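# Carry the tube rack through self-closing doors to desk

## Task

Move the tube rack from the counter, passing through the self-closing doors, and set it on the desk. It is finished only if the rack stands upright on the desk, each tube sits all the way down in a hole, and both doors are closed. Neither the rack nor any tube may ever touch the floor. Any number of the robots may help. At the end every gripper must have released and the robots must have backed away. No robot may fall over or be left leaning.

## Robot and tools

ROBOTS. Three identical Hello Robot Stretch 3 units, r1, r2 and r3. Each has a two-wheel differential base with a small passive omni wheel at the back, a lift riding up a mast, and one telescoping arm that reaches out to the robot's right side. The arm ends in a wrist (yaw, pitch, roll) and a two-finger gripper. A head with pan and tilt carries two cameras. The base measures 0.33 m long by 0.34 m wide. It pivots in place about the point midway between the drive wheels, which is 0.05 m behind its front edge. When stowed (arm in, wrist folded), a spin sweeps a 0.28 m radius circle. An unfolded, level gripper reaches beyond that circle. The base cannot slide sideways, so to move the gripper forward or back you drive the base.

FRAMES. Each robot reports everything in its own base frame: origin on the floor between the drive wheels, x ahead, y to the left, z up. The odometry frame is that base frame as it stood at scene start. hand_pose uses the base frame and marks the point where closed fingertips meet. With all wrist joints at zero, that hand frame has x pointing up, y pointing back along the arm toward the mast, and z pointing to the robot's rear. Only images, lidar_m and the two depth grids reveal where robots are relative to one another.

execute_actions. Arguments: actions, a list holding one action or nothing (an empty list only returns state and images); and cameras, a list of camera names or "all" (omitted or null means all, [] means none). One action is an object keyed by robot name. Under each name you may give base, joints, and contact_limits. base holds exactly one command, and it is an offset relative to where the base last reported itself: translate_m is metres of straight travel, forward positive, -1 to 1; rotate_rad is radians of spin in place, counter-clockwise (left) positive, -3.2 to 3.2. joints holds absolute targets by name: lift_m 0 to 1.1 (arm height on mast); arm_m 0 to 0.52 (extension); wrist_yaw_rad -1.345 to 4.42 (0 along the arm, positive swings toward the front, 3.0 folded over the base); wrist_pitch_rad -1.57 to 0.451 (0 level, negative tips fingers down); wrist_roll_rad -2.911 to 2.911 (0 fingers side by side, level); gripper_m -0.089 to 0.179 (larger is wider; the true fingertip gap is smaller, by about 0.007 nearly shut and 0.025 fully open; zero below 0.007); head_pan_rad -3.953 to 1.73 (0 ahead, positive left, -1.57 looks along the arm); head_tilt_rad -1.53 to 0.419 (negative looks down). contact_limits accepts only arm_m, a motor effort percentage 1 to 100 at which the arm halts with contact_stop; smaller is gentler, but too small stops at once. It also caps holding force until the next action. Every motion in an action begins together. Anything you leave out may still be driving toward an earlier target without being reported. An unknown key or out-of-range number rejects the whole call. If a result reports a stop, remaining calls in that same reply are skipped. Robots keep holding your last command while you compose a reply.

wait: seconds, 0 to 10; commands nothing and returns state and images. zoom_image: camera plus region [x0, y0, x1, y1] in pixels of that camera's latest full image, at most 504 by 504. finished_scene: scene, the integer of the current scene; irreversible, so only call it once the goal holds steadily.

RESULTS. base_status and joint_status: done, off_target (stopped short, may still push), contact_stop, time_out or torque_fault (old target dropped). A lift or arm that hits something firmly gets contact_stop and goes slack until recommanded; a slack lift under load can sag. Base, wrist and head have no contact stop and keep pushing. A wrist servo strained for seconds cuts out for 10 s and ignores commands. on_its_own covers uncommanded parts; its held at value is the held target. joint_positions, motor_effort (percent, positive toward higher values, bracketed peak; readings have fixed bias and noise; positive wheel effort pushes forward). lidar_m: 12 ranges in metres from base origin, 30 degree sectors, first straight ahead, counting counter-clockwise (4th left, 7th behind, 10th right), plane 0.17 m high, '-' means nothing seen; misses clear objects and thin legs, own body may hide sectors 5, 6, 9, 10. wrist_depth_mm (45 to 1000) and head_depth_mm (280 to 4000, sideways image) are 7x7 median-depth grids. base_odometry is wheel-based, so slip looks like travel; turned_by_wheels and turned_by_imu give turn since last result; base_tilt in degrees with a fixed per-robot bias up to about 4. The pictures line lists images in order.

CAMERAS. rN_head_camera, rN_nav_camera (fisheye) on the head; rN_wrist_camera on the gripper. Calibration gives K and distortion in image pixels and T_world_to_cam mapping the carrying robot's base frame into the camera frame; small errors apply, larger for the wrist.

SPEED. Full speed (0.30 m/s, 1.9 rad/s) only with lift_m under 0.30, arm_m under 0.03 and wrist_yaw_rad above 2.54; otherwise 0.10 m/s and 0.63 rad/s.

GRIPPER. Grip by commanding below the object's width; release by going at least 0.02 above the touch value. Neither the reading nor done proves a hold. Over-squeezing triggers a stall guard that weakens grip.

SAFETY. Fold or unfold the wrist only with lift_m 0.32 to 0.95, wrist_pitch_rad -0.4, roll near 0; once folded, lift may go to 0.25. With yaw below -0.4 keep pitch at -0.5 or lower. Never let robots press together: a base touching another robot presses hard after a few more millimetres. Identical drive commands differ by up to 2.5 cm per metre, which strains a shared load and can tip robots. Pushing on something rigid with the gripper above about 0.45 m, repeated pushes, or driving while holding or snagged can tip a robot; if tilted, back off in small steps, free the gripper and lower lift to about 0.2. Loose objects may occasionally get bumped by outside forces. Avoid drops, slams and floor contact.

Each tool is called after "Emit:" as name([rows], argument=value, ...), one row to a line, values as JSON.

## Session

Emit:
execute_actions(actions=[])

Scene clock: 0.00 s.
r1.base_odometry: x=+0.000 y=+0.000 heading=+0.000 (m, m, rad; r1's odometry frame)
r1.turned_by_wheels: +0.000 (rad since the last result)
r1.turned_by_imu: +0.000 (rad since the last result)
r1.base_tilt: forward=+1.0 right=+1.4 (deg)
r1.lidar_m: 1.78 2.79 2.42 2.12 1.28 1.13 1.14 0.79 0.70 0.70 0.83 1.52
r1.head_depth_mm: 1731 2575 3304 3305 3282 3132 2086 / 1715 2567 3432 3444 3411 3043 2089 / 1726 2596 3559 3521 3525 2927 1979 / 1737 2583 3667 3676 3663 2732 1828 / 1734 2258 3837 3841 3749 2920 1979 / 1734 2572 - - - 3107 2074 / 1734 2568 3622 3676 3621 3095 2068
r1.base_status: not commanded
r1.joint_positions: lift_m=+0.585 arm_m=+0.002 wrist_yaw_rad=+3.037 wrist_pitch_rad=-0.362 wrist_roll_rad=-0.007 gripper_m=+0.037 head_pan_rad=+0.005 head_tilt_rad=-0.024
r1.joint_status: not commanded
r1.motor_effort: left_wheel=-1 right_wheel=+0 lift_m=+40 arm_m=+0 wrist_yaw_rad=+1 wrist_pitch_rad=+7 wrist_roll_rad=+1 gripper_m=+0 head_pan_rad=-1 head_tilt_rad=+2 (%)
r1.hand_pose: x=+0.0029 y=+0.0829 z=+0.6102 quat_wxyz=(+0.163, +0.699, +0.092, +0.691) (m; r1's base frame)
r1.wrist_depth_mm: - - - - - - - / - - - - - - - / - - - - - - - / - - - - - - - / - - - - - - - / 894 885 - 894 943 912 887 / 768 761 - 757 766 771 769
r2.base_odometry: x=+0.000 y=+0.000 heading=+0.000 (m, m, rad; r2's odometry frame)
r2.turned_by_wheels: +0.000 (rad since the last result)
r2.turned_by_imu: +0.000 (rad since the last result)
r2.base_tilt: forward=-1.6 right=+3.2 (deg)
r2.lidar_m: 2.47 2.44 1.68 1.35 1.35 0.86 0.69 0.69 0.75 1.15 2.80 3.03
r2.head_depth_mm: 2099 2829 2881 2903 2952 2923 2104 / 2102 2707 2767 2780 2814 2812 2087 / 2093 2613 2643 2678 2676 2694 2087 / 2095 2504 2541 2558 2601 2611 2082 / 2111 2409 2458 2467 2484 2507 2078 / 2121 2323 2372 2379 2391 2436 2077 / 2115 2245 2275 2311 2323 2333 2076
r2.base_status: not commanded
r2.joint_positions: lift_m=+0.351 arm_m=+0.003 wrist_yaw_rad=+3.130 wrist_pitch_rad=-0.359 wrist_roll_rad=-0.007 gripper_m=+0.037 head_pan_rad=-0.009 head_tilt_rad=+0.000
r2.joint_status: not commanded
r2.motor_effort: left_wheel=-1 right_wheel=+0 lift_m=+43 arm_m=-1 wrist_yaw_rad=-1 wrist_pitch_rad=+5 wrist_roll_rad=+0 gripper_m=+0 head_pan_rad=+0 head_tilt_rad=+2 (%)
r2.hand_pose: x=-0.0185 y=+0.0836 z=+0.3774 quat_wxyz=(+0.130, +0.694, +0.123, +0.697) (m; r2's base frame)
r2.wrist_depth_mm: - - - - - - - / - - - - - - - / - - - - - - - / 850 879 - 929 973 955 - / 683 707 725 748 769 776 781 / 580 588 - 597 645 638 653 / 502 518 - 547 534 552 555
r3.base_odometry: x=+0.000 y=+0.000 heading=+0.000 (m, m, rad; r3's odometry frame)
r3.turned_by_wheels: +0.000 (rad since the last result)
r3.turned_by_imu: +0.000 (rad since the last result)
r3.base_tilt: forward=+0.1 right=+0.0 (deg)
r3.lidar_m: 1.45 1.26 1.25 1.46 1.44 1.88 1.79 1.88 1.88 2.25 2.87 1.78
r3.head_depth_mm: 1965 2658 2698 2683 2621 2620 2246 / 1972 2322 2295 2289 2291 2232 2140 / 1922 2022 2012 2004 1980 1975 1956 / 1779 1802 1777 1773 1760 1763 1739 / 1615 1613 1603 1588 1591 1576 1581 / 1470 1462 1465 1449 1436 1433 1429 / 1346 1340 1336 1325 1325 1317 1311
r3.base_status: not commanded
r3.joint_positions: lift_m=+0.506 arm_m=-0.003 wrist_yaw_rad=+3.040 wrist_pitch_rad=-0.313 wrist_roll_rad=+0.000 gripper_m=+0.037 head_pan_rad=-0.018 head_tilt_rad=-0.022
r3.joint_status: not commanded
r3.motor_effort: left_wheel=+0 right_wheel=+0 lift_m=+32 arm_m=-2 wrist_yaw_rad=+0 wrist_pitch_rad=+9 wrist_roll_rad=+1 gripper_m=+0 head_pan_rad=+0 head_tilt_rad=+2 (%)
r3.hand_pose: x=+0.0028 y=+0.0927 z=+0.5425 quat_wxyz=(+0.146, +0.703, +0.075, +0.692) (m; r3's base frame)
r3.wrist_depth_mm: - - - - - - 933 / - - - - - - 985 / - - - - - - - / - - - - - - - / - - - - - - - / 865 890 - 879 942 878 889 / 725 720 743 733 751 750 740
pictures: r1_head_camera (sideways: a quarter turn clockwise sets it upright), r1_nav_camera (sideways: a quarter turn counterclockwise sets it upright), r1_wrist_camera, r2_head_camera (sideways: a quarter turn clockwise sets it upright), r2_nav_camera (sideways: a quarter turn counterclockwise sets it upright), r2_wrist_camera, r3_head_camera (sideways: a quarter turn clockwise sets it upright), r3_nav_camera (sideways: a quarter turn counterclockwise sets it upright), r3_wrist_camera
Images, in order (width x height): r1_head_camera 896x504, r1_nav_camera 672x504, r1_wrist_camera 644x364, r2_head_camera 896x504, r2_nav_camera 672x504, r2_wrist_camera 644x364, r3_head_camera 896x504, r3_nav_camera 672x504, r3_wrist_camera 644x364.

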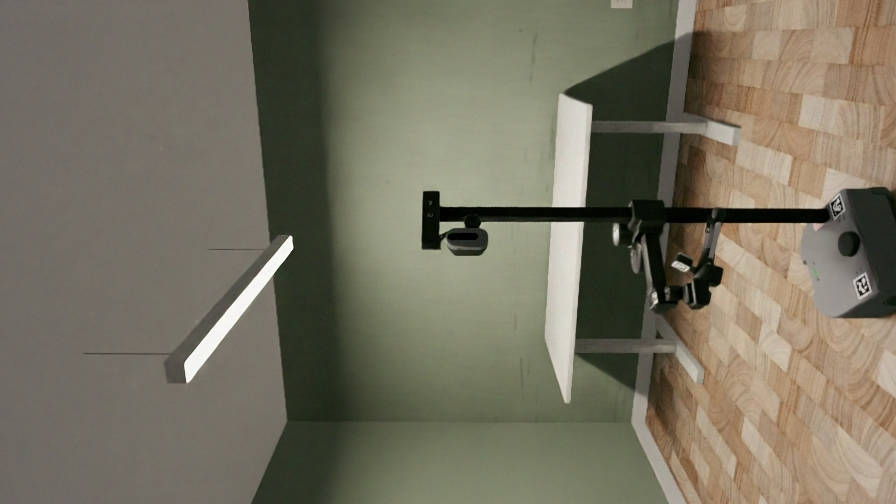

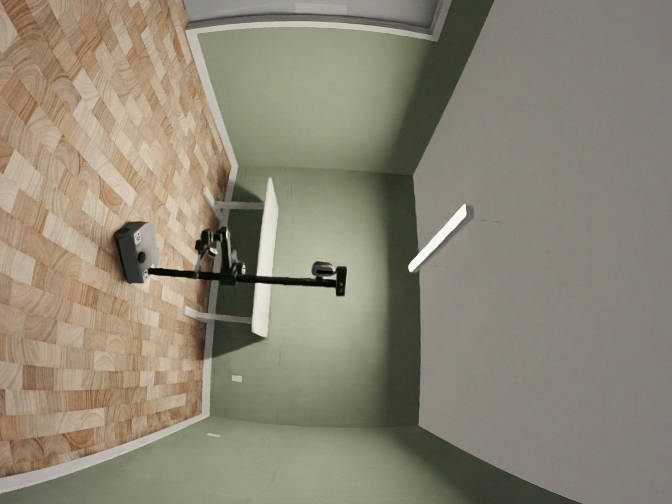

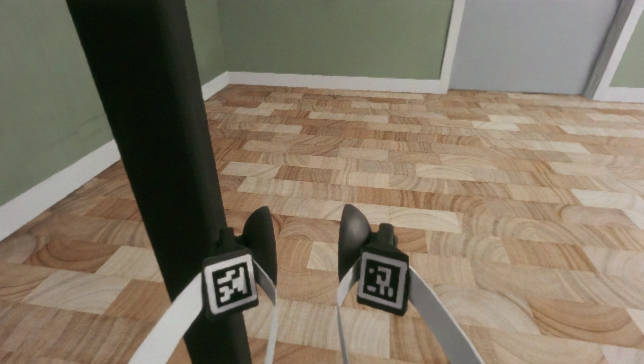

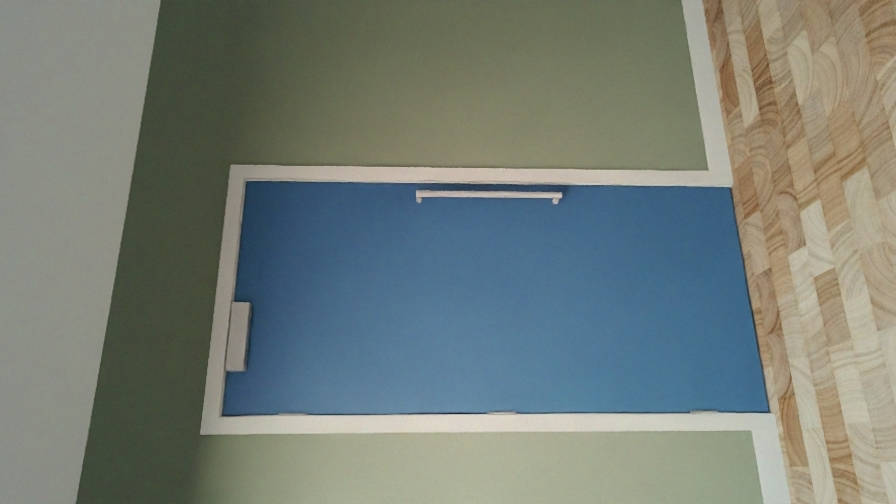

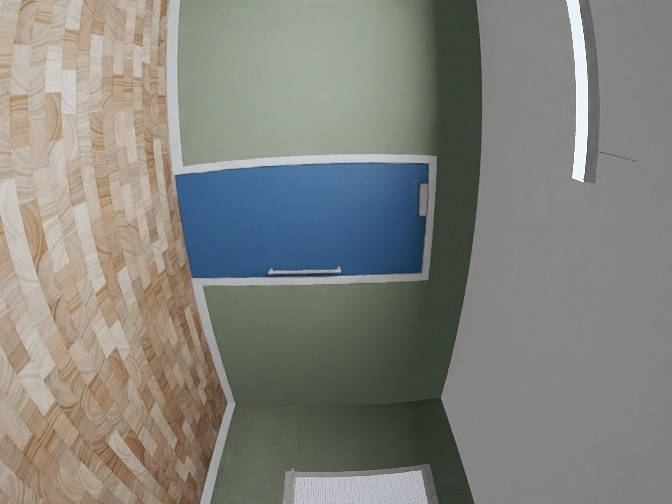

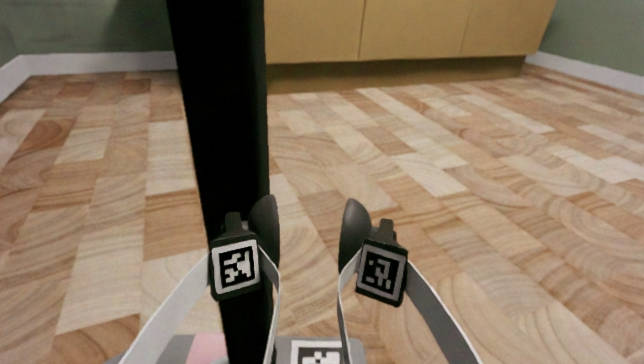

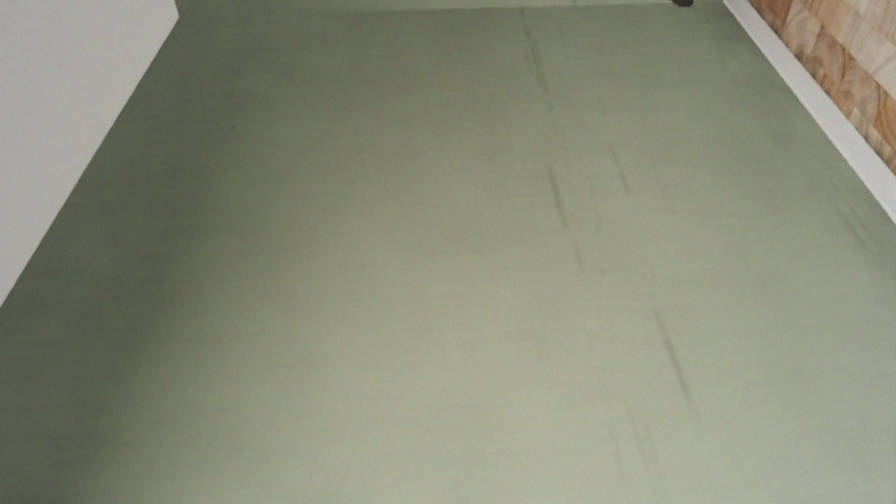

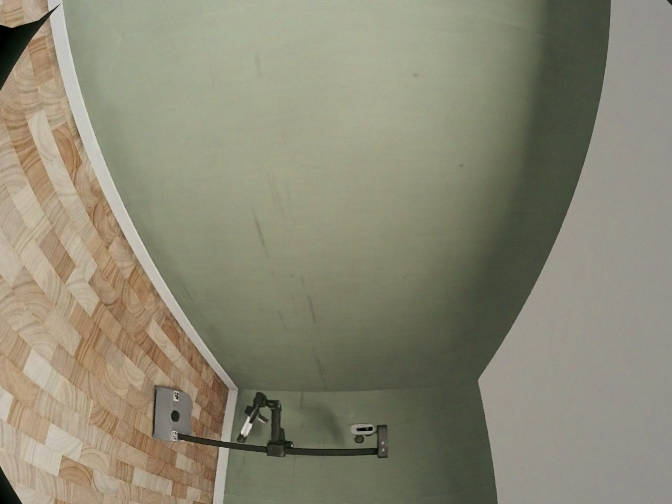

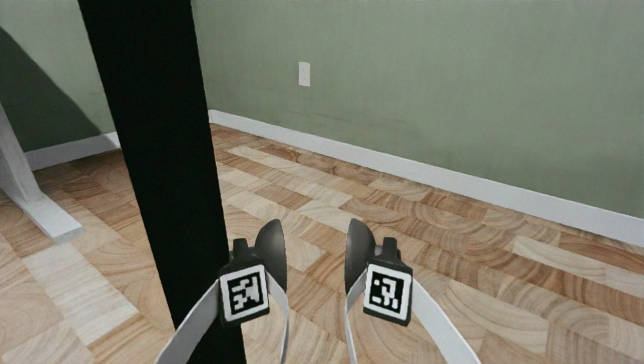

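Emit:
execute_actions([
  {"r1":{"joints":{"head_pan_rad":1.3,"head_tilt_rad":-0.3}},"r2":{"joints":{"head_pan_rad":1.5,"head_tilt_rad":-0.4}},"r3":{"joints":{"head_pan_rad":-2.0,"head_tilt_rad":-0.3}}},
], cameras=["r1_head_camera","r2_head_camera","r2_nav_camera","r3_nav_camera"])

Scene clock: 2.07 s.
r1.base_odometry: x=+0.000 y=+0.000 heading=+0.000 (m, m, rad; r1's odometry frame)
r1.turned_by_wheels: +0.000 (rad since the last result)
r1.turned_by_imu: +0.000 (rad since the last result)
r1.base_tilt: forward=+0.9 right=+1.3 (deg)
r1.lidar_m: 1.78 2.80 2.43 2.12 1.28 1.13 1.14 0.79 0.70 0.70 0.83 1.53
r1.head_depth_mm: 2104 2250 2363 2501 2605 1927 1477 / 2073 2194 2316 2464 2564 1941 1478 / 2074 2199 2295 2409 2536 1924 1481 / 2097 2190 2307 2439 2557 1929 1486 / 2105 2199 2344 2430 2560 1927 1491 / 2107 2224 2328 2453 2588 1950 1492 / 2107 2233 2356 2472 2574 1941 1480
r1.base_status: not commanded
r1.joint_positions: lift_m=+0.585 arm_m=+0.002 wrist_yaw_rad=+3.037 wrist_pitch_rad=-0.362 wrist_roll_rad=-0.007 gripper_m=+0.037 head_pan_rad=+1.293 head_tilt_rad=-0.296
r1.joint_status: all done
r1.motor_effort: left_wheel=-2(1) right_wheel=+0(0) lift_m=+40(40) arm_m=+0(0) wrist_yaw_rad=+1(1) wrist_pitch_rad=+7(7) wrist_roll_rad=+1(1) gripper_m=+0(1) head_pan_rad=+4(45) head_tilt_rad=-3(26) (%)
r1.hand_pose: x=+0.0029 y=+0.0829 z=+0.6102 quat_wxyz=(+0.163, +0.699, +0.092, +0.691) (m; r1's base frame)
r1.wrist_depth_mm: - - - - - - - / - - - - - - - / - - - - - - - / - - - - - - - / - - - - - - - / 904 891 - 877 922 900 905 / 765 758 - 771 784 775 769
r2.base_odometry: x=+0.000 y=+0.000 heading=+0.000 (m, m, rad; r2's odometry frame)
r2.turned_by_wheels: +0.000 (rad since the last result)
r2.turned_by_imu: +0.000 (rad since the last result)
r2.base_tilt: forward=-1.6 right=+3.3 (deg)
r2.lidar_m: 2.46 2.45 1.68 1.35 1.35 0.86 0.69 0.69 0.75 1.15 2.79 3.03
r2.head_depth_mm: 2080 2262 1746 1888 2052 1652 1358 / 1977 2156 1675 1774 1964 1667 1357 / 1872 2049 1579 1674 1877 1659 1362 / 1813 1948 1526 1584 1745 1658 1358 / 1746 1879 1524 1503 1643 1662 1361 / 1660 1786 1523 1434 1558 1663 1368 / 1601 1711 1701 1902 2063 1660 1369
r2.base_status: not commanded
r2.joint_positions: lift_m=+0.351 arm_m=+0.003 wrist_yaw_rad=+3.130 wrist_pitch_rad=-0.359 wrist_roll_rad=-0.007 gripper_m=+0.037 head_pan_rad=+1.493 head_tilt_rad=-0.395
r2.joint_status: all done
r2.motor_effort: left_wheel=+0(0) right_wheel=+0(1) lift_m=+43(44) arm_m=-1(1) wrist_yaw_rad=+0(1) wrist_pitch_rad=+5(5) wrist_roll_rad=+0(0) gripper_m=+0(0) head_pan_rad=+4(35) head_tilt_rad=-3(27) (%)
r2.hand_pose: x=-0.0185 y=+0.0836 z=+0.3774 quat_wxyz=(+0.130, +0.694, +0.123, +0.697) (m; r2's base frame)
r2.wrist_depth_mm: - - - - - - - / - - - - - - - / - - - - - - - / 875 878 - 952 932 - - / 679 702 715 739 770 780 780 / 588 592 - 616 639 632 669 / 494 529 - 548 540 550 553
r3.base_odometry: x=+0.000 y=+0.000 heading=+0.000 (m, m, rad; r3's odometry frame)
r3.turned_by_wheels: +0.000 (rad since the last result)
r3.turned_by_imu: +0.001 (rad since the last result)
r3.base_tilt: forward=+0.1 right=+0.0 (deg)
r3.lidar_m: 1.45 1.26 1.26 1.46 1.43 1.88 1.78 1.88 1.88 2.25 2.86 1.78
r3.head_depth_mm: 1565 1644 1721 1805 1895 1925 1563 / 1618 1702 1780 1879 1979 2004 1566 / 1745 1837 1920 2019 2131 2001 1576 / 1804 1882 1984 2094 2234 2019 1571 / 1873 1946 2069 2177 2312 2018 1567 / 1924 2030 2131 2218 2358 2030 1597 / 1919 2007 2143 2264 2413 2045 1580
r3.base_status: not commanded
r3.joint_positions: lift_m=+0.506 arm_m=-0.003 wrist_yaw_rad=+3.040 wrist_pitch_rad=-0.313 wrist_roll_rad=+0.000 gripper_m=+0.037 head_pan_rad=-1.993 head_tilt_rad=-0.296
r3.joint_status: all done
r3.motor_effort: left_wheel=+0(0) right_wheel=+0(0) lift_m=+33(33) arm_m=-1(1) wrist_yaw_rad=+0(0) wrist_pitch_rad=+8(9) wrist_roll_rad=+0(0) gripper_m=+0(1) head_pan_rad=-3(48) head_tilt_rad=-2(28) (%)
r3.hand_pose: x=+0.0028 y=+0.0927 z=+0.5425 quat_wxyz=(+0.146, +0.703, +0.075, +0.692) (m; r3's base frame)
r3.wrist_depth_mm: - - - - - - 936 / - - - - - - 997 / - - - - - - - / - - - - - - - / - - - - - - - / 857 879 - 863 917 889 898 / 731 730 735 727 740 748 747
pictures: r1_head_camera (sideways: a quarter turn clockwise sets it upright), r2_head_camera (sideways: a quarter turn clockwise sets it upright), r2_nav_camera (sideways: a quarter turn counterclockwise sets it upright), r3_nav_camera (sideways: a quarter turn counterclockwise sets it upright)
camera_calibration (this result's frames):
r1_head_camera: T_world_to_cam=[[-0.074832, -0.268633, -0.960332, 1.27071], [-0.971176, 0.238193, 0.00904753, 0.00340139], [0.226314, 0.933328, -0.278714, 0.317375], [0, 0, 0, 1]] pos_world=[0.0265666, 0.0443283, 1.30872]
r2_head_camera: T_world_to_cam=[[-0.0161584, -0.41888, -0.907898, 1.20001], [-0.998347, 0.0568468, -0.00845942, 0.0182092], [0.0551546, 0.906261, -0.419106, 0.499249], [0, 0, 0, 1]] pos_world=[0.0100335, 0.049175, 1.29888]
r2_nav_camera: T_world_to_cam=[[0.0567503, 0.357525, 0.932178, -1.17375], [0.993911, -0.108555, -0.0188737, 0.0720098], [0.0944446, 0.927573, -0.361509, 0.427771], [0, 0, 0, 1]] pos_world=[-0.0453612, 0.0306751, 1.25015]
r3_nav_camera: T_world_to_cam=[[-0.177536, -0.297825, 0.937966, -1.17094], [-0.923385, 0.380043, -0.0541036, 0.128809], [-0.340354, -0.87571, -0.342479, 0.400557], [0, 0, 0, 1]] pos_world=[0.047387, -0.0469186, 1.24246]
Images, in order (width x height): r1_head_camera 896x504, r2_head_camera 896x504, r2_nav_camera 672x504, r3_nav_camera 672x504.

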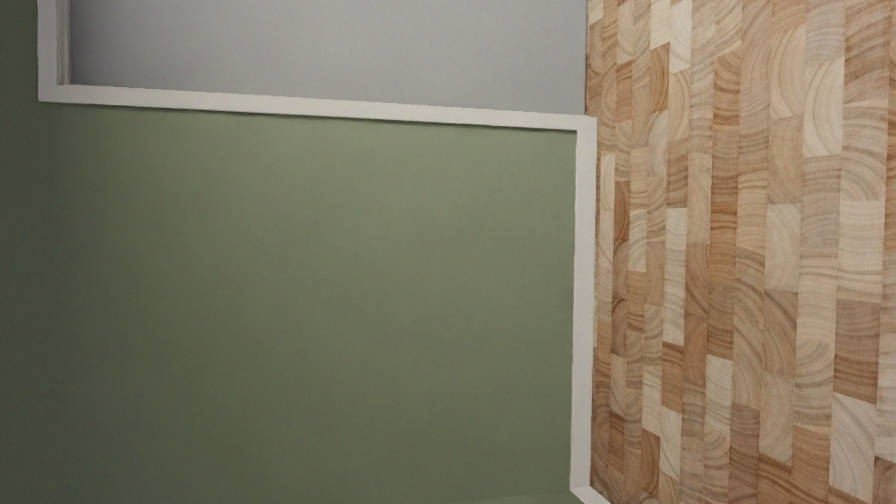

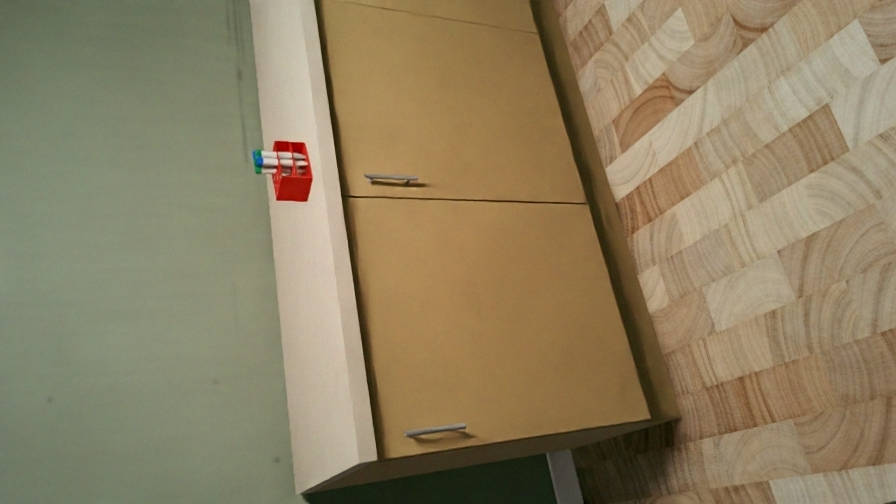

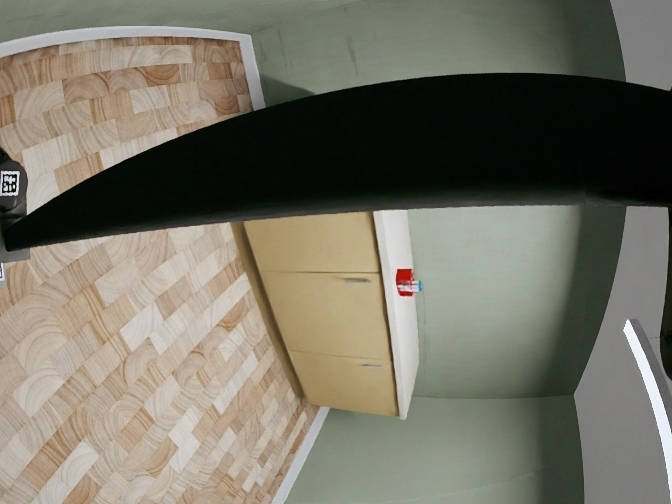

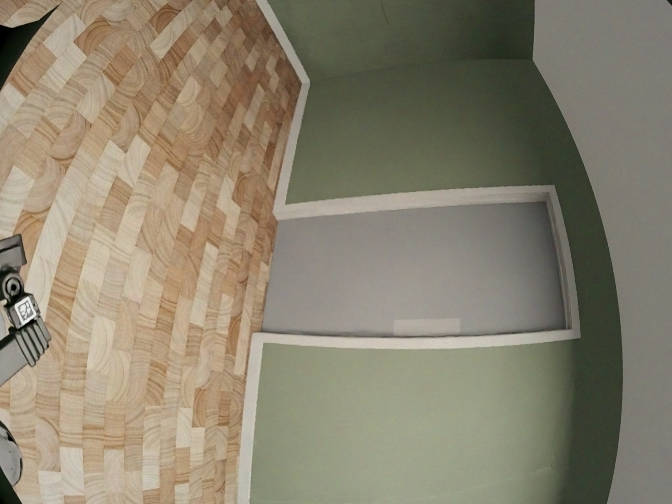

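Emit:
execute_actions([
  {"r1":{"base":{"rotate_rad":-0.27},"joints":{"lift_m":0.27,"head_pan_rad":0,"head_tilt_rad":-0.5}},"r2":{"base":{"rotate_rad":1.2},"joints":{"lift_m":0.27}},"r3":{"joints":{"lift_m":0.27,"head_pan_rad":0,"head_tilt_rad":-0.5}}},
], cameras=[])

Emit:
execute_actions([
  {"r1":{"base":{"translate_m":0.97}},"r2":{"base":{"translate_m":1.0}}},
], cameras=[])

Emit:
execute_actions([
  {"r1":{"base":{"rotate_rad":1.57}},"r2":{"base":{"translate_m":0.2}}},
], cameras=[])

Emit:
execute_actions([
  {"r1":{"base":{"translate_m":1.0}},"r2":{"base":{"rotate_rad":2.2},"joints":{"head_pan_rad":-1.57,"head_tilt_rad":-0.5}}},
], cameras=[])

Emit:
execute_actions([
  {"r1":{"base":{"translate_m":0.7}},"r2":{"joints":{"lift_m":0.9,"wrist_pitch_rad":-0.4}}},
], cameras=["r1_nav_camera","r1_head_camera","r2_head_camera","r3_nav_camera"])

Scene clock: 8.57 s.
r1.base_odometry: x=+0.000 y=+0.000 heading=-0.270 (m, m, rad; r1's odometry frame)
r1.turned_by_wheels: -0.270 (rad since the last result)
r1.turned_by_imu: -0.271 (rad since the last result)
r1.base_tilt: forward=+1.1 right=+1.3 (deg)
r1.lidar_m: 1.79 1.78 2.58 2.43 1.55 1.16 1.13 0.97 0.72 0.70 0.74 1.03
r1.head_depth_mm: 2435 2414 2367 2326 1987 1555 1267 / 2954 3177 3472 2827 2010 1560 1271 / 2954 3232 3555 2845 2019 1562 1271 / 2965 3253 3521 2848 2026 1555 1269 / 3023 3246 3493 2831 2022 1560 1269 / 2991 3256 3535 2057 1938 1572 1275 / 3046 3295 3601 2710 2030 1563 1273
r1.base_status: done
r1.joint_positions: lift_m=+0.270 arm_m=+0.002 wrist_yaw_rad=+3.037 wrist_pitch_rad=-0.363 wrist_roll_rad=-0.007 gripper_m=+0.037 head_pan_rad=+0.007 head_tilt_rad=-0.494
r1.joint_status: all done
r1.motor_effort: left_wheel=+1(3) right_wheel=-2(4) lift_m=+35(35) arm_m=-1(0) wrist_yaw_rad=+0(0) wrist_pitch_rad=+7(7) wrist_roll_rad=+1(1) gripper_m=+0(0) head_pan_rad=-3(44) head_tilt_rad=-3(23) (%)
r1.hand_pose: x=+0.0029 y=+0.0828 z=+0.2954 quat_wxyz=(+0.164, +0.699, +0.092, +0.691) (m; r1's base frame)
r1.wrist_depth_mm: - - - - - - - / - - - - - - - / - - - - - - - / 741 748 750 759 766 773 767 / 609 602 - 610 620 602 615 / 511 507 - 524 525 508 511 / 452 - - - 437 434 437
r2.base_odometry: x=+0.000 y=+0.000 heading=+1.200 (m, m, rad; r2's odometry frame)
r2.turned_by_wheels: +1.200 (rad since the last result)
r2.turned_by_imu: +1.210 (rad since the last result)
r2.base_tilt: forward=-1.6 right=+3.3 (deg)
r2.lidar_m: 1.53 1.35 1.31 0.78 0.68 0.69 0.81 1.46 2.80 2.78 2.44 2.45
r2.head_depth_mm: 1134 1259 1423 1632 1898 1647 1354 / 1003 1102 1221 1367 1554 1606 1358 / 895 975 1065 1173 1318 1479 1360 / 812 873 945 1033 1139 1268 1323 / 740 792 851 924 1005 1099 1219 / 682 725 773 832 897 975 1069 / 631 667 710 758 812 876 949
r2.base_status: done
r2.joint_positions: lift_m=+0.270 arm_m=+0.003 wrist_yaw_rad=+3.130 wrist_pitch_rad=-0.360 wrist_roll_rad=-0.007 gripper_m=+0.037 head_pan_rad=+1.493 head_tilt_rad=-0.396
r2.joint_status: all done
r2.motor_effort: left_wheel=-3(8) right_wheel=+3(11) lift_m=+39(39) arm_m=-1(1) wrist_yaw_rad=+0(1) wrist_pitch_rad=+5(5) wrist_roll_rad=+0(0) gripper_m=+0(0) head_pan_rad=+2(2) head_tilt_rad=-2(3) (%)
r2.hand_pose: x=-0.0186 y=+0.0834 z=+0.2959 quat_wxyz=(+0.131, +0.694, +0.123, +0.697) (m; r2's base frame)
r2.wrist_depth_mm: 524 602 - 919 - - - / 549 647 - - - - - / 578 678 - 970 - - - / 609 683 - 781 785 812 842 / 576 572 592 603 629 642 656 / 485 512 - 531 529 526 537 / - - - - 442 450 456
r3.base_odometry: x=+0.000 y=+0.000 heading=+0.000 (m, m, rad; r3's odometry frame)
r3.turned_by_wheels: +0.000 (rad since the last result)
r3.turned_by_imu: +0.002 (rad since the last result)
r3.base_tilt: forward=+0.1 right=+0.1 (deg)
r3.lidar_m: 1.45 1.25 1.25 1.45 1.43 1.87 1.78 1.88 1.87 2.26 2.87 1.79
r3.head_depth_mm: 2164 2411 2753 2620 1940 1610 1335 / 1922 2098 2333 2503 2037 1611 1332 / 1710 1859 2034 2251 2036 1615 1343 / 1536 1674 1795 1972 1999 1630 1335 / 1402 1501 1621 1754 1876 1625 1337 / 1284 1376 1481 1580 1704 1615 1344 / 1191 1261 1345 1436 1538 1572 1343
r3.base_status: not commanded
r3.joint_positions: lift_m=+0.270 arm_m=-0.003 wrist_yaw_rad=+3.040 wrist_pitch_rad=-0.315 wrist_roll_rad=+0.000 gripper_m=+0.037 head_pan_rad=-0.007 head_tilt_rad=-0.494
r3.joint_status: all done
r3.motor_effort: left_wheel=+0(0) right_wheel=+0(0) lift_m=+26(29) arm_m=-2(1) wrist_yaw_rad=-1(0) wrist_pitch_rad=+9(9) wrist_roll_rad=+1(1) gripper_m=+0(0) head_pan_rad=+4(50) head_tilt_rad=-4(26) (%)
r3.hand_pose: x=+0.0027 y=+0.0926 z=+0.3067 quat_wxyz=(+0.146, +0.703, +0.075, +0.692) (m; r3's base frame)
r3.wrist_depth_mm: - - - - - - 955 / - - - - - - 975 / - - - - - - - / 900 885 909 934 931 948 970 / 688 684 721 724 713 703 708 / 550 558 - 563 577 555 562 / 458 478 - 505 472 474 472
pictures: none
No camera images: the call's "cameras" was empty. Leave "cameras" out to get every camera's image.

Scene clock: 13.57 s.
r1.base_odometry: x=+0.935 y=-0.259 heading=-0.270 (m, m, rad; r1's odometry frame)
r1.turned_by_wheels: +0.000 (rad since the last result)
r1.turned_by_imu: -0.005 (rad since the last result)
r1.base_tilt: forward=+0.9 right=+1.3 (deg)
r1.lidar_m: 2.23 0.89 2.46 2.43 2.51 2.16 2.10 1.01 0.76 0.73 0.77 1.08
r1.head_depth_mm: 2118 2288 2409 2398 1993 1556 1265 / 2157 2334 2565 2711 2024 1561 1265 / 2172 2351 2575 2749 2011 1557 1270 / 2177 2365 2601 2762 2001 1566 1273 / 2193 2393 2433 2664 2010 1567 1277 / 2217 2410 2437 2782 2024 1557 1248 / 2243 2417 2549 2795 1161 1262 1188
r1.base_status: done
r1.joint_positions: lift_m=+0.270 arm_m=+0.002 wrist_yaw_rad=+3.037 wrist_pitch_rad=-0.363 wrist_roll_rad=-0.007 gripper_m=+0.037 head_pan_rad=+0.007 head_tilt_rad=-0.495
r1.joint_status: not commanded
r1.motor_effort: left_wheel=+1(9) right_wheel=-2(5) lift_m=+35(35) arm_m=+0(0) wrist_yaw_rad=+1(0) wrist_pitch_rad=+7(7) wrist_roll_rad=+1(1) gripper_m=+1(0) head_pan_rad=-3(4) head_tilt_rad=-3(4) (%)
r1.hand_pose: x=+0.0029 y=+0.0828 z=+0.2954 quat_wxyz=(+0.164, +0.699, +0.092, +0.691) (m; r1's base frame)
r1.wrist_depth_mm: - - - - - - - / - - - - - - - / - - - - - - 703 / 758 758 772 766 753 754 731 / 610 604 - 603 607 613 601 / 514 501 - 524 525 509 507 / 449 - - - 437 437 439
r2.base_odometry: x=+0.363 y=+0.932 heading=+1.200 (m, m, rad; r2's odometry frame)
r2.turned_by_wheels: +0.000 (rad since the last result)
r2.turned_by_imu: +0.005 (rad since the last result)
r2.base_tilt: forward=-1.6 right=+3.2 (deg)
r2.lidar_m: 0.70 0.61 0.61 0.73 1.36 1.36 1.62 2.92 3.30 1.99 1.76 1.17
r2.head_depth_mm: 1131 1201 1272 899 711 772 840 / 1217 1297 1390 902 785 861 945 / 1327 1423 1526 1530 879 974 1084 / 1451 1566 1698 1868 1975 1655 1365 / 1496 1598 1723 1858 1974 1664 1363 / 1380 1468 1571 1684 1819 1663 1358 / 1279 1357 1439 1533 1648 1668 1367
r2.base_status: done
r2.joint_positions: lift_m=+0.270 arm_m=+0.003 wrist_yaw_rad=+3.130 wrist_pitch_rad=-0.361 wrist_roll_rad=-0.007 gripper_m=+0.037 head_pan_rad=+1.493 head_tilt_rad=-0.396
r2.joint_status: not commanded
r2.motor_effort: left_wheel=-3(6) right_wheel=+3(12) lift_m=+39(38) arm_m=-1(1) wrist_yaw_rad=+0(0) wrist_pitch_rad=+5(5) wrist_roll_rad=+0(0) gripper_m=+0(0) head_pan_rad=+3(3) head_tilt_rad=-2(2) (%)
r2.hand_pose: x=-0.0186 y=+0.0834 z=+0.2959 quat_wxyz=(+0.131, +0.694, +0.123, +0.697) (m; r2's base frame)
r2.wrist_depth_mm: - - - - 696 579 481 / - - - - 727 598 505 / 915 926 - - 873 650 534 / 724 710 - 777 777 736 597 / 569 591 584 612 647 643 611 / 480 509 - 523 519 526 547 / - - - - 444 453 462
r3.base_odometry: x=+0.000 y=+0.000 heading=+0.000 (m, m, rad; r3's odometry frame)
r3.turned_by_wheels: +0.000 (rad since the last result)
r3.turned_by_imu: +0.001 (rad since the last result)
r3.base_tilt: forward=+0.1 right=+0.0 (deg)
r3.lidar_m: 0.89 1.26 1.25 1.45 1.44 1.88 1.78 1.88 1.88 2.26 2.87 0.90
r3.head_depth_mm: 2149 2314 2434 2393 1115 1516 1297 / 734 2073 2323 2533 2020 1303 1222 / 1697 1853 2032 2250 1913 1341 1273 / 1536 1665 1805 1981 2020 1575 1335 / 1403 1506 1616 1755 1883 1611 1344 / 1290 1380 1464 1572 1696 1625 1340 / 1191 1260 1344 1440 1541 1569 1338
r3.base_status: not commanded
r3.joint_positions: lift_m=+0.270 arm_m=-0.003 wrist_yaw_rad=+3.040 wrist_pitch_rad=-0.315 wrist_roll_rad=+0.000 gripper_m=+0.037 head_pan_rad=-0.007 head_tilt_rad=-0.494
r3.joint_status: not commanded
r3.motor_effort: left_wheel=+0(0) right_wheel=+0(0) lift_m=+28(27) arm_m=-1(1) wrist_yaw_rad=+0(0) wrist_pitch_rad=+10(9) wrist_roll_rad=+1(0) gripper_m=+0(0) head_pan_rad=+4(4) head_tilt_rad=-4(4) (%)
r3.hand_pose: x=+0.0027 y=+0.0926 z=+0.3067 quat_wxyz=(+0.146, +0.703, +0.075, +0.692) (m; r3's base frame)
r3.wrist_depth_mm: - - - - - - 938 / - - - - - - 993 / - - - - - - - / 905 903 894 901 912 934 940 / 690 687 727 731 688 687 709 / 545 559 - 556 588 575 568 / 463 478 - 503 470 476 470
pictures: none
No camera images: the call's "cameras" was empty. Leave "cameras" out to get every camera's image.

Scene clock: 16.03 s.
r1.base_odometry: x=+0.935 y=-0.258 heading=+1.300 (m, m, rad; r1's odometry frame)
r1.turned_by_wheels: +1.570 (rad since the last result)
r1.turned_by_imu: +1.562 (rad since the last result)
r1.base_tilt: forward=+1.0 right=+1.3 (deg)
r1.lidar_m: 2.43 2.50 2.16 2.10 1.02 0.76 0.73 0.76 1.06 2.23 0.89 2.48
r1.head_depth_mm: 1943 2126 2332 2519 2006 1547 1267 / 1997 2185 2377 2542 2019 1560 1269 / 2040 2214 2397 2605 2016 1555 1269 / 2057 2218 2407 2605 2011 1564 1269 / 2054 2221 2403 2584 2014 1561 1271 / 1994 2162 2385 2557 2023 1562 1275 / 2003 2186 2366 2573 2019 1559 1268
r1.base_status: done
r1.joint_positions: lift_m=+0.270 arm_m=+0.002 wrist_yaw_rad=+3.037 wrist_pitch_rad=-0.363 wrist_roll_rad=-0.007 gripper_m=+0.037 head_pan_rad=+0.007 head_tilt_rad=-0.495
r1.joint_status: not commanded
r1.motor_effort: left_wheel=-3(7) right_wheel=+1(8) lift_m=+35(35) arm_m=+0(0) wrist_yaw_rad=+1(0) wrist_pitch_rad=+7(7) wrist_roll_rad=+0(1) gripper_m=+0(1) head_pan_rad=-3(3) head_tilt_rad=-3(3) (%)
r1.hand_pose: x=+0.0029 y=+0.0828 z=+0.2954 quat_wxyz=(+0.164, +0.699, +0.092, +0.691) (m; r1's base frame)
r1.wrist_depth_mm: - - - - - - - / - - - - - - - / 940 - - - - - - / 755 755 757 761 750 752 752 / 599 609 - 599 603 602 604 / 504 503 - 532 524 507 516 / 450 - - - 437 437 432
r2.base_odometry: x=+0.435 y=+1.118 heading=+1.200 (m, m, rad; r2's odometry frame)
r2.turned_by_wheels: +0.000 (rad since the last result)
r2.turned_by_imu: +0.001 (rad since the last result)
r2.base_tilt: forward=-1.6 right=+3.3 (deg)
r2.lidar_m: 0.53 0.47 0.47 0.55 1.50 1.50 1.78 3.21 3.06 1.85 1.63 0.89
r2.head_depth_mm: 987 1051 1116 899 642 558 629 / 1068 1133 1203 904 643 643 708 / 1161 1241 1346 904 671 729 811 / 1273 1371 1488 904 737 837 950 / 1408 1527 1685 1689 864 983 1262 / 1502 1598 1729 1841 1974 1659 1361 / 1409 1493 1586 1689 1820 1669 1358
r2.base_status: done
r2.joint_positions: lift_m=+0.270 arm_m=+0.003 wrist_yaw_rad=+3.130 wrist_pitch_rad=-0.361 wrist_roll_rad=-0.007 gripper_m=+0.037 head_pan_rad=+1.493 head_tilt_rad=-0.396
r2.joint_status: not commanded
r2.motor_effort: left_wheel=-3(8) right_wheel=+2(10) lift_m=+39(39) arm_m=-1(1) wrist_yaw_rad=+0(0) wrist_pitch_rad=+5(5) wrist_roll_rad=+0(0) gripper_m=+0(1) head_pan_rad=+3(4) head_tilt_rad=-2(2) (%)
r2.hand_pose: x=-0.0186 y=+0.0834 z=+0.2959 quat_wxyz=(+0.131, +0.694, +0.123, +0.697) (m; r2's base frame)
r2.wrist_depth_mm: - - - 690 552 446 380 / - - - 727 586 470 396 / 923 957 - 849 625 491 413 / 714 728 - 769 706 549 430 / 560 587 583 602 639 594 493 / 481 499 - 529 525 540 514 / - - - - 437 453 460
r3.base_odometry: x=+0.000 y=+0.000 heading=+0.000 (m, m, rad; r3's odometry frame)
r3.turned_by_wheels: +0.000 (rad since the last result)
r3.turned_by_imu: +0.001 (rad since the last result)
r3.base_tilt: forward=+0.1 right=+0.0 (deg)
r3.lidar_m: 0.89 1.25 1.25 1.45 1.44 1.88 1.78 1.88 1.88 2.25 2.87 2.52
r3.head_depth_mm: 2197 2432 2749 2762 2032 1614 1332 / 742 958 2307 2510 1961 1598 1331 / 1691 1834 2038 2229 1244 1283 1234 / 1541 1655 1790 1971 1979 1113 1240 / 1401 1501 1621 1751 1870 1624 1337 / 1293 1372 1472 1574 1704 1632 1343 / 1196 1264 1339 1433 1534 1576 1335
r3.base_status: not commanded
r3.joint_positions: lift_m=+0.270 arm_m=-0.003 wrist_yaw_rad=+3.040 wrist_pitch_rad=-0.315 wrist_roll_rad=+0.000 gripper_m=+0.037 head_pan_rad=-0.007 head_tilt_rad=-0.494
r3.joint_status: not commanded
r3.motor_effort: left_wheel=+0(1) right_wheel=+0(1) lift_m=+28(28) arm_m=-2(1) wrist_yaw_rad=+0(0) wrist_pitch_rad=+9(9) wrist_roll_rad=+1(1) gripper_m=+0(0) head_pan_rad=+4(4) head_tilt_rad=-4(4) (%)
r3.hand_pose: x=+0.0027 y=+0.0926 z=+0.3067 quat_wxyz=(+0.146, +0.703, +0.075, +0.692) (m; r3's base frame)
r3.wrist_depth_mm: - - - - - - 951 / - - - - - - 982 / - - - - - - - / 902 889 925 926 922 937 960 / 685 689 724 728 711 697 705 / 545 552 - 554 584 561 564 / 467 480 - 493 471 471 472
pictures: none
No camera images: the call's "cameras" was empty. Leave "cameras" out to get every camera's image.

Scene clock: 20.97 s.
r1.base_odometry: x=+1.202 y=+0.705 heading=+1.300 (m, m, rad; r1's odometry frame)
r1.turned_by_wheels: +0.000 (rad since the last result)
r1.turned_by_imu: -0.005 (rad since the last result)
r1.base_tilt: forward=+1.0 right=+1.3 (deg)
r1.lidar_m: 1.49 1.47 2.02 2.08 2.17 1.78 1.73 1.79 0.88 2.30 1.97 1.47
r1.head_depth_mm: 1197 1284 1387 1502 1644 1553 1272 / 1201 1313 1437 1576 1743 1563 1272 / 1207 1318 1437 1584 1770 1559 1273 / 1220 1318 1440 1589 1777 1551 1279 / 1223 1328 1448 1601 1800 1566 1272 / 1226 1328 1460 1588 1730 1562 1274 / 1179 1263 1381 1527 1709 1560 1274
r1.base_status: done
r1.joint_positions: lift_m=+0.270 arm_m=+0.002 wrist_yaw_rad=+3.037 wrist_pitch_rad=-0.363 wrist_roll_rad=-0.007 gripper_m=+0.037 head_pan_rad=+0.007 head_tilt_rad=-0.495
r1.joint_status: not commanded
r1.motor_effort: left_wheel=-3(5) right_wheel=+1(6) lift_m=+35(35) arm_m=+0(0) wrist_yaw_rad=+0(0) wrist_pitch_rad=+7(7) wrist_roll_rad=+1(1) gripper_m=+0(0) head_pan_rad=-3(3) head_tilt_rad=-2(3) (%)
r1.hand_pose: x=+0.0029 y=+0.0828 z=+0.2954 quat_wxyz=(+0.164, +0.699, +0.092, +0.691) (m; r1's base frame)
r1.wrist_depth_mm: - - - - - - - / - - - - - - - / - - - - - - - / 762 763 748 755 765 745 761 / 601 610 - 609 599 602 603 / 509 509 - 522 528 510 515 / 446 - - - 435 440 437
r2.base_odometry: x=+0.435 y=+1.118 heading=-2.884 (m, m, rad; r2's odometry frame)
r2.turned_by_wheels: +2.200 (rad since the last result)
r2.turned_by_imu: +2.217 (rad since the last result)
r2.base_tilt: forward=-1.6 right=+3.2 (deg)
r2.lidar_m: 1.50 1.51 1.91 3.64 2.64 1.76 1.63 0.77 0.51 0.47 0.48 0.60
r2.head_depth_mm: 908 995 1054 741 583 674 801 / 901 988 1046 743 582 667 789 / 893 979 1039 628 584 658 778 / 887 975 1030 608 584 650 766 / 883 966 1033 746 566 630 761 / 878 956 1026 750 567 632 744 / 873 950 1023 751 569 625 733
r2.base_status: done
r2.joint_positions: lift_m=+0.270 arm_m=+0.003 wrist_yaw_rad=+3.130 wrist_pitch_rad=-0.361 wrist_roll_rad=-0.007 gripper_m=+0.037 head_pan_rad=-1.563 head_tilt_rad=-0.494
r2.joint_status: all done
r2.motor_effort: left_wheel=-3(10) right_wheel=+3(14) lift_m=+39(39) arm_m=-1(1) wrist_yaw_rad=-1(0) wrist_pitch_rad=+5(5) wrist_roll_rad=+0(0) gripper_m=+0(1) head_pan_rad=-3(36) head_tilt_rad=-3(14) (%)
r2.hand_pose: x=-0.0186 y=+0.0834 z=+0.2959 quat_wxyz=(+0.131, +0.694, +0.123, +0.697) (m; r2's base frame)
r2.wrist_depth_mm: - - - - - - - / - - - - - - - / 892 919 - - - - - / 697 722 - 778 813 836 835 / 566 581 592 619 645 651 656 / 482 512 - 531 531 537 551 / - - - - 438 457 473
r3.base_odometry: x=+0.000 y=+0.000 heading=+0.000 (m, m, rad; r3's odometry frame)
r3.turned_by_wheels: +0.000 (rad since the last result)
r3.turned_by_imu: +0.001 (rad since the last result)
r3.base_tilt: forward=+0.1 right=+0.0 (deg)
r3.lidar_m: 1.45 1.25 1.25 1.45 1.44 1.88 1.78 1.88 1.87 0.88 0.90 2.52
r3.head_depth_mm: 2196 2467 2727 2770 2027 1608 1336 / 1920 2099 2362 2507 2034 1613 1332 / 1711 1851 2061 2261 2037 1608 1335 / 1543 1653 1809 1966 2017 1620 1331 / 1399 1502 1622 1767 1880 1627 1334 / 1284 1377 1468 1574 1695 1618 1335 / 1192 1263 1341 1430 1535 1570 1336
r3.base_status: not commanded
r3.joint_positions: lift_m=+0.270 arm_m=-0.003 wrist_yaw_rad=+3.040 wrist_pitch_rad=-0.315 wrist_roll_rad=+0.000 gripper_m=+0.037 head_pan_rad=-0.007 head_tilt_rad=-0.494
r3.joint_status: not commanded
r3.motor_effort: left_wheel=+0(0) right_wheel=+0(0) lift_m=+27(28) arm_m=-2(2) wrist_yaw_rad=+0(0) wrist_pitch_rad=+9(9) wrist_roll_rad=+0(0) gripper_m=+0(0) head_pan_rad=+6(4) head_tilt_rad=-4(4) (%)
r3.hand_pose: x=+0.0027 y=+0.0926 z=+0.3067 quat_wxyz=(+0.146, +0.703, +0.075, +0.692) (m; r3's base frame)
r3.wrist_depth_mm: - - - - - - 955 / - - - - - - 971 / - - - - - - - / 913 921 913 922 932 936 935 / 693 689 730 710 703 699 711 / 552 556 - 558 578 564 564 / 463 477 - 491 473 469 476
pictures: none
No camera images: the call's "cameras" was empty. Leave "cameras" out to get every camera's image.

Scene clock: 27.53 s.
r1.base_odometry: x=+1.390 y=+1.380 heading=+1.300 (m, m, rad; r1's odometry frame)
r1.turned_by_wheels: +0.000 (rad since the last result)
r1.turned_by_imu: -0.004 (rad since the last result)
r1.base_tilt: forward=+1.0 right=+1.4 (deg)
r1.lidar_m: 0.79 0.82 1.02 2.07 2.16 2.51 2.42 1.38 2.58 2.22 1.00 0.82
r1.head_depth_mm: 619 673 737 813 912 1027 1173 / 621 676 741 821 910 1028 1179 / 624 678 742 820 918 1038 1177 / 626 681 746 823 924 1043 1179 / 628 685 750 827 925 1050 1181 / 629 687 752 831 930 1060 1194 / 631 687 755 835 931 1054 1171
r1.base_status: done
r1.joint_positions: lift_m=+0.270 arm_m=+0.002 wrist_yaw_rad=+3.037 wrist_pitch_rad=-0.363 wrist_roll_rad=-0.007 gripper_m=+0.037 head_pan_rad=+0.007 head_tilt_rad=-0.495
r1.joint_status: not commanded
r1.motor_effort: left_wheel=-2(5) right_wheel=+0(6) lift_m=+35(35) arm_m=+0(0) wrist_yaw_rad=+0(0) wrist_pitch_rad=+7(7) wrist_roll_rad=+1(1) gripper_m=+0(0) head_pan_rad=-3(2) head_tilt_rad=-3(3) (%)
r1.hand_pose: x=+0.0029 y=+0.0828 z=+0.2954 quat_wxyz=(+0.164, +0.699, +0.092, +0.691) (m; r1's base frame)
r1.wrist_depth_mm: - - - - - - 746 / - - - - - - 746 / - - - - - 933 749 / 767 753 760 751 736 755 717 / 606 611 - 610 598 604 607 / 513 507 - 521 522 503 506 / 446 - - - 434 438 437
r2.base_odometry: x=+0.435 y=+1.118 heading=-2.884 (m, m, rad; r2's odometry frame)
r2.turned_by_wheels: +0.000 (rad since the last result)
r2.turned_by_imu: -0.001 (rad since the last result)
r2.base_tilt: forward=-1.6 right=+3.2 (deg)
r2.lidar_m: 1.50 1.52 1.90 3.66 2.64 1.76 1.63 0.77 0.51 0.47 0.47 0.59
r2.head_depth_mm: 907 995 1054 740 582 672 - / 900 986 1043 743 582 665 746 / 894 980 1039 628 585 657 738 / 889 974 1028 608 585 649 - / 884 967 1028 745 566 631 - / 876 961 1027 750 566 632 744 / 872 950 1020 751 568 624 734
r2.base_status: not commanded
r2.joint_positions: lift_m=+0.900 arm_m=+0.003 wrist_yaw_rad=+3.130 wrist_pitch_rad=-0.414 wrist_roll_rad=-0.007 gripper_m=+0.037 head_pan_rad=-1.563 head_tilt_rad=-0.494
r2.joint_status: all done
r2.motor_effort: left_wheel=-3(3) right_wheel=+3(3) lift_m=+48(51) arm_m=-1(1) wrist_yaw_rad=+0(0) wrist_pitch_rad=+5(4) wrist_roll_rad=+0(0) gripper_m=+0(1) head_pan_rad=-2(2) head_tilt_rad=-3(3) (%)
r2.hand_pose: x=-0.0186 y=+0.0770 z=+0.9134 quat_wxyz=(+0.149, +0.690, +0.142, +0.694) (m; r2's base frame)
r2.wrist_depth_mm: - - - - - - - / - - - - - - - / - - - - - - - / - - - - - - - / - - - - - - - / - - - - - - - / - - - - - - -
r3.base_odometry: x=+0.000 y=+0.000 heading=+0.000 (m, m, rad; r3's odometry frame)
r3.turned_by_wheels: +0.000 (rad since the last result)
r3.turned_by_imu: +0.002 (rad since the last result)
r3.base_tilt: forward=+0.1 right=+0.0 (deg)
r3.lidar_m: 1.45 1.26 1.25 1.45 1.43 1.88 1.78 1.88 1.88 1.38 2.86 2.52
r3.head_depth_mm: 2169 2435 2736 2757 2029 1611 1335 / 1927 2098 2339 2495 2034 1603 1329 / 1710 1866 2026 2249 2043 1628 1333 / 1525 1657 1814 1964 2020 1632 1334 / 1407 1500 1611 1751 1870 1616 1338 / 1283 1373 1470 1577 1696 1628 1337 / 1196 1260 1342 1429 1539 1578 1345
r3.base_status: not commanded
r3.joint_positions: lift_m=+0.270 arm_m=-0.003 wrist_yaw_rad=+3.040 wrist_pitch_rad=-0.315 wrist_roll_rad=+0.000 gripper_m=+0.037 head_pan_rad=-0.007 head_tilt_rad=-0.494
r3.joint_status: not commanded
r3.motor_effort: left_wheel=+0(1) right_wheel=-1(1) lift_m=+28(27) arm_m=-2(2) wrist_yaw_rad=+0(0) wrist_pitch_rad=+9(9) wrist_roll_rad=+0(0) gripper_m=+0(0) head_pan_rad=+4(4) head_tilt_rad=-4(4) (%)
r3.hand_pose: x=+0.0027 y=+0.0926 z=+0.3067 quat_wxyz=(+0.146, +0.703, +0.075, +0.692) (m; r3's base frame)
r3.wrist_depth_mm: - - - - - - 944 / - - - - - - 987 / - - - - - - - / 916 898 951 937 940 911 946 / 682 704 712 721 694 707 710 / 549 553 - 549 583 561 563 / 462 483 - 503 470 470 473
pictures: r1_head_camera (sideways: a quarter turn clockwise sets it upright), r1_nav_camera (sideways: a quarter turn counterclockwise sets it upright), r2_head_camera (sideways: a quarter turn clockwise sets it upright), r3_nav_camera (sideways: a quarter turn counterclockwise sets it upright)
camera_calibration (this result's frames):
r1_head_camera: T_world_to_cam=[[-0.463205, -0.00498535, -0.886237, 1.17637], [-0.0419064, 0.998989, 0.0162834, -0.0116841], [0.88526, 0.0446816, -0.462945, 0.553107], [0, 0, 0, 1]] pos_world=[0.0547678, -0.00717674, 1.29879]
r1_nav_camera: T_world_to_cam=[[0.432494, 0.0654316, 0.89926, -1.13367], [0.079469, -0.996248, 0.0342685, 0.00845312], [0.898128, 0.0566423, -0.436071, 0.51606], [0, 0, 0, 1]] pos_world=[0.026145, 0.0533683, 1.24421]
r2_head_camera: T_world_to_cam=[[-0.0205189, 0.506968, -0.861721, 1.1398], [0.999538, 0.029723, -0.00631392, 0.00322794], [0.0224119, -0.861452, -0.507344, 0.614265], [0, 0, 0, 1]] pos_world=[0.00639423, -0.0487805, 1.29386]
r3_nav_camera: T_world_to_cam=[[0.521529, -0.0437055, 0.852113, -1.06321], [0.0131243, -0.998158, -0.0592289, 0.129754], [0.853133, 0.0420729, -0.519995, 0.624272], [0, 0, 0, 1]] pos_world=[0.020204, 0.0567823, 1.23828]
Images, in order (width x height): r1_head_camera 896x504, r1_nav_camera 672x504, r2_head_camera 896x504, r3_nav_camera 672x504.

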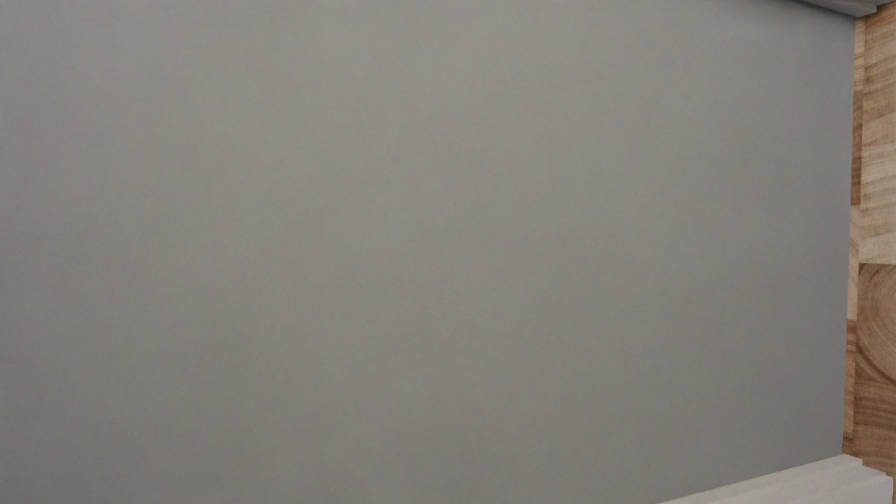

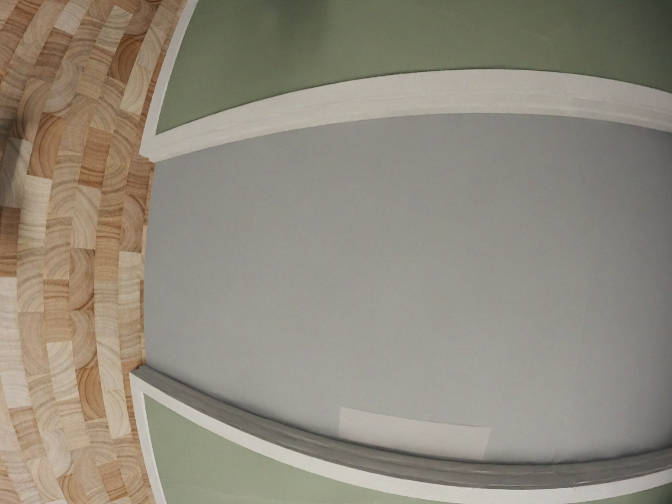

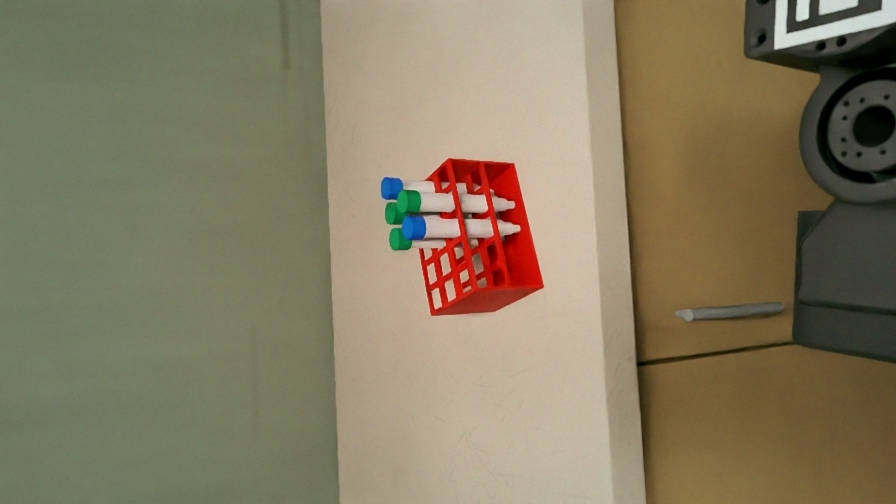

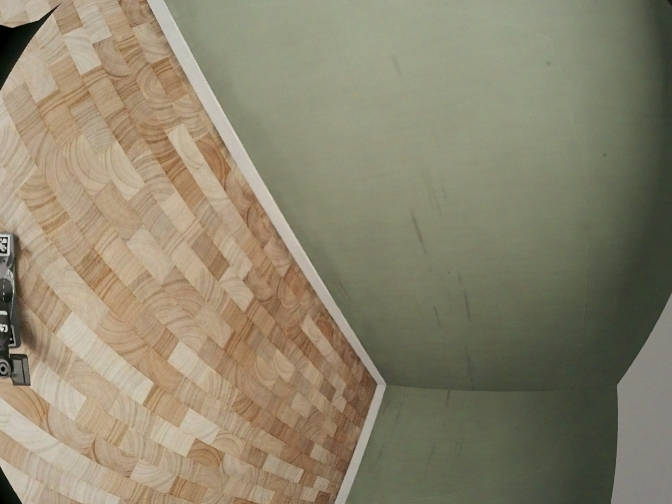

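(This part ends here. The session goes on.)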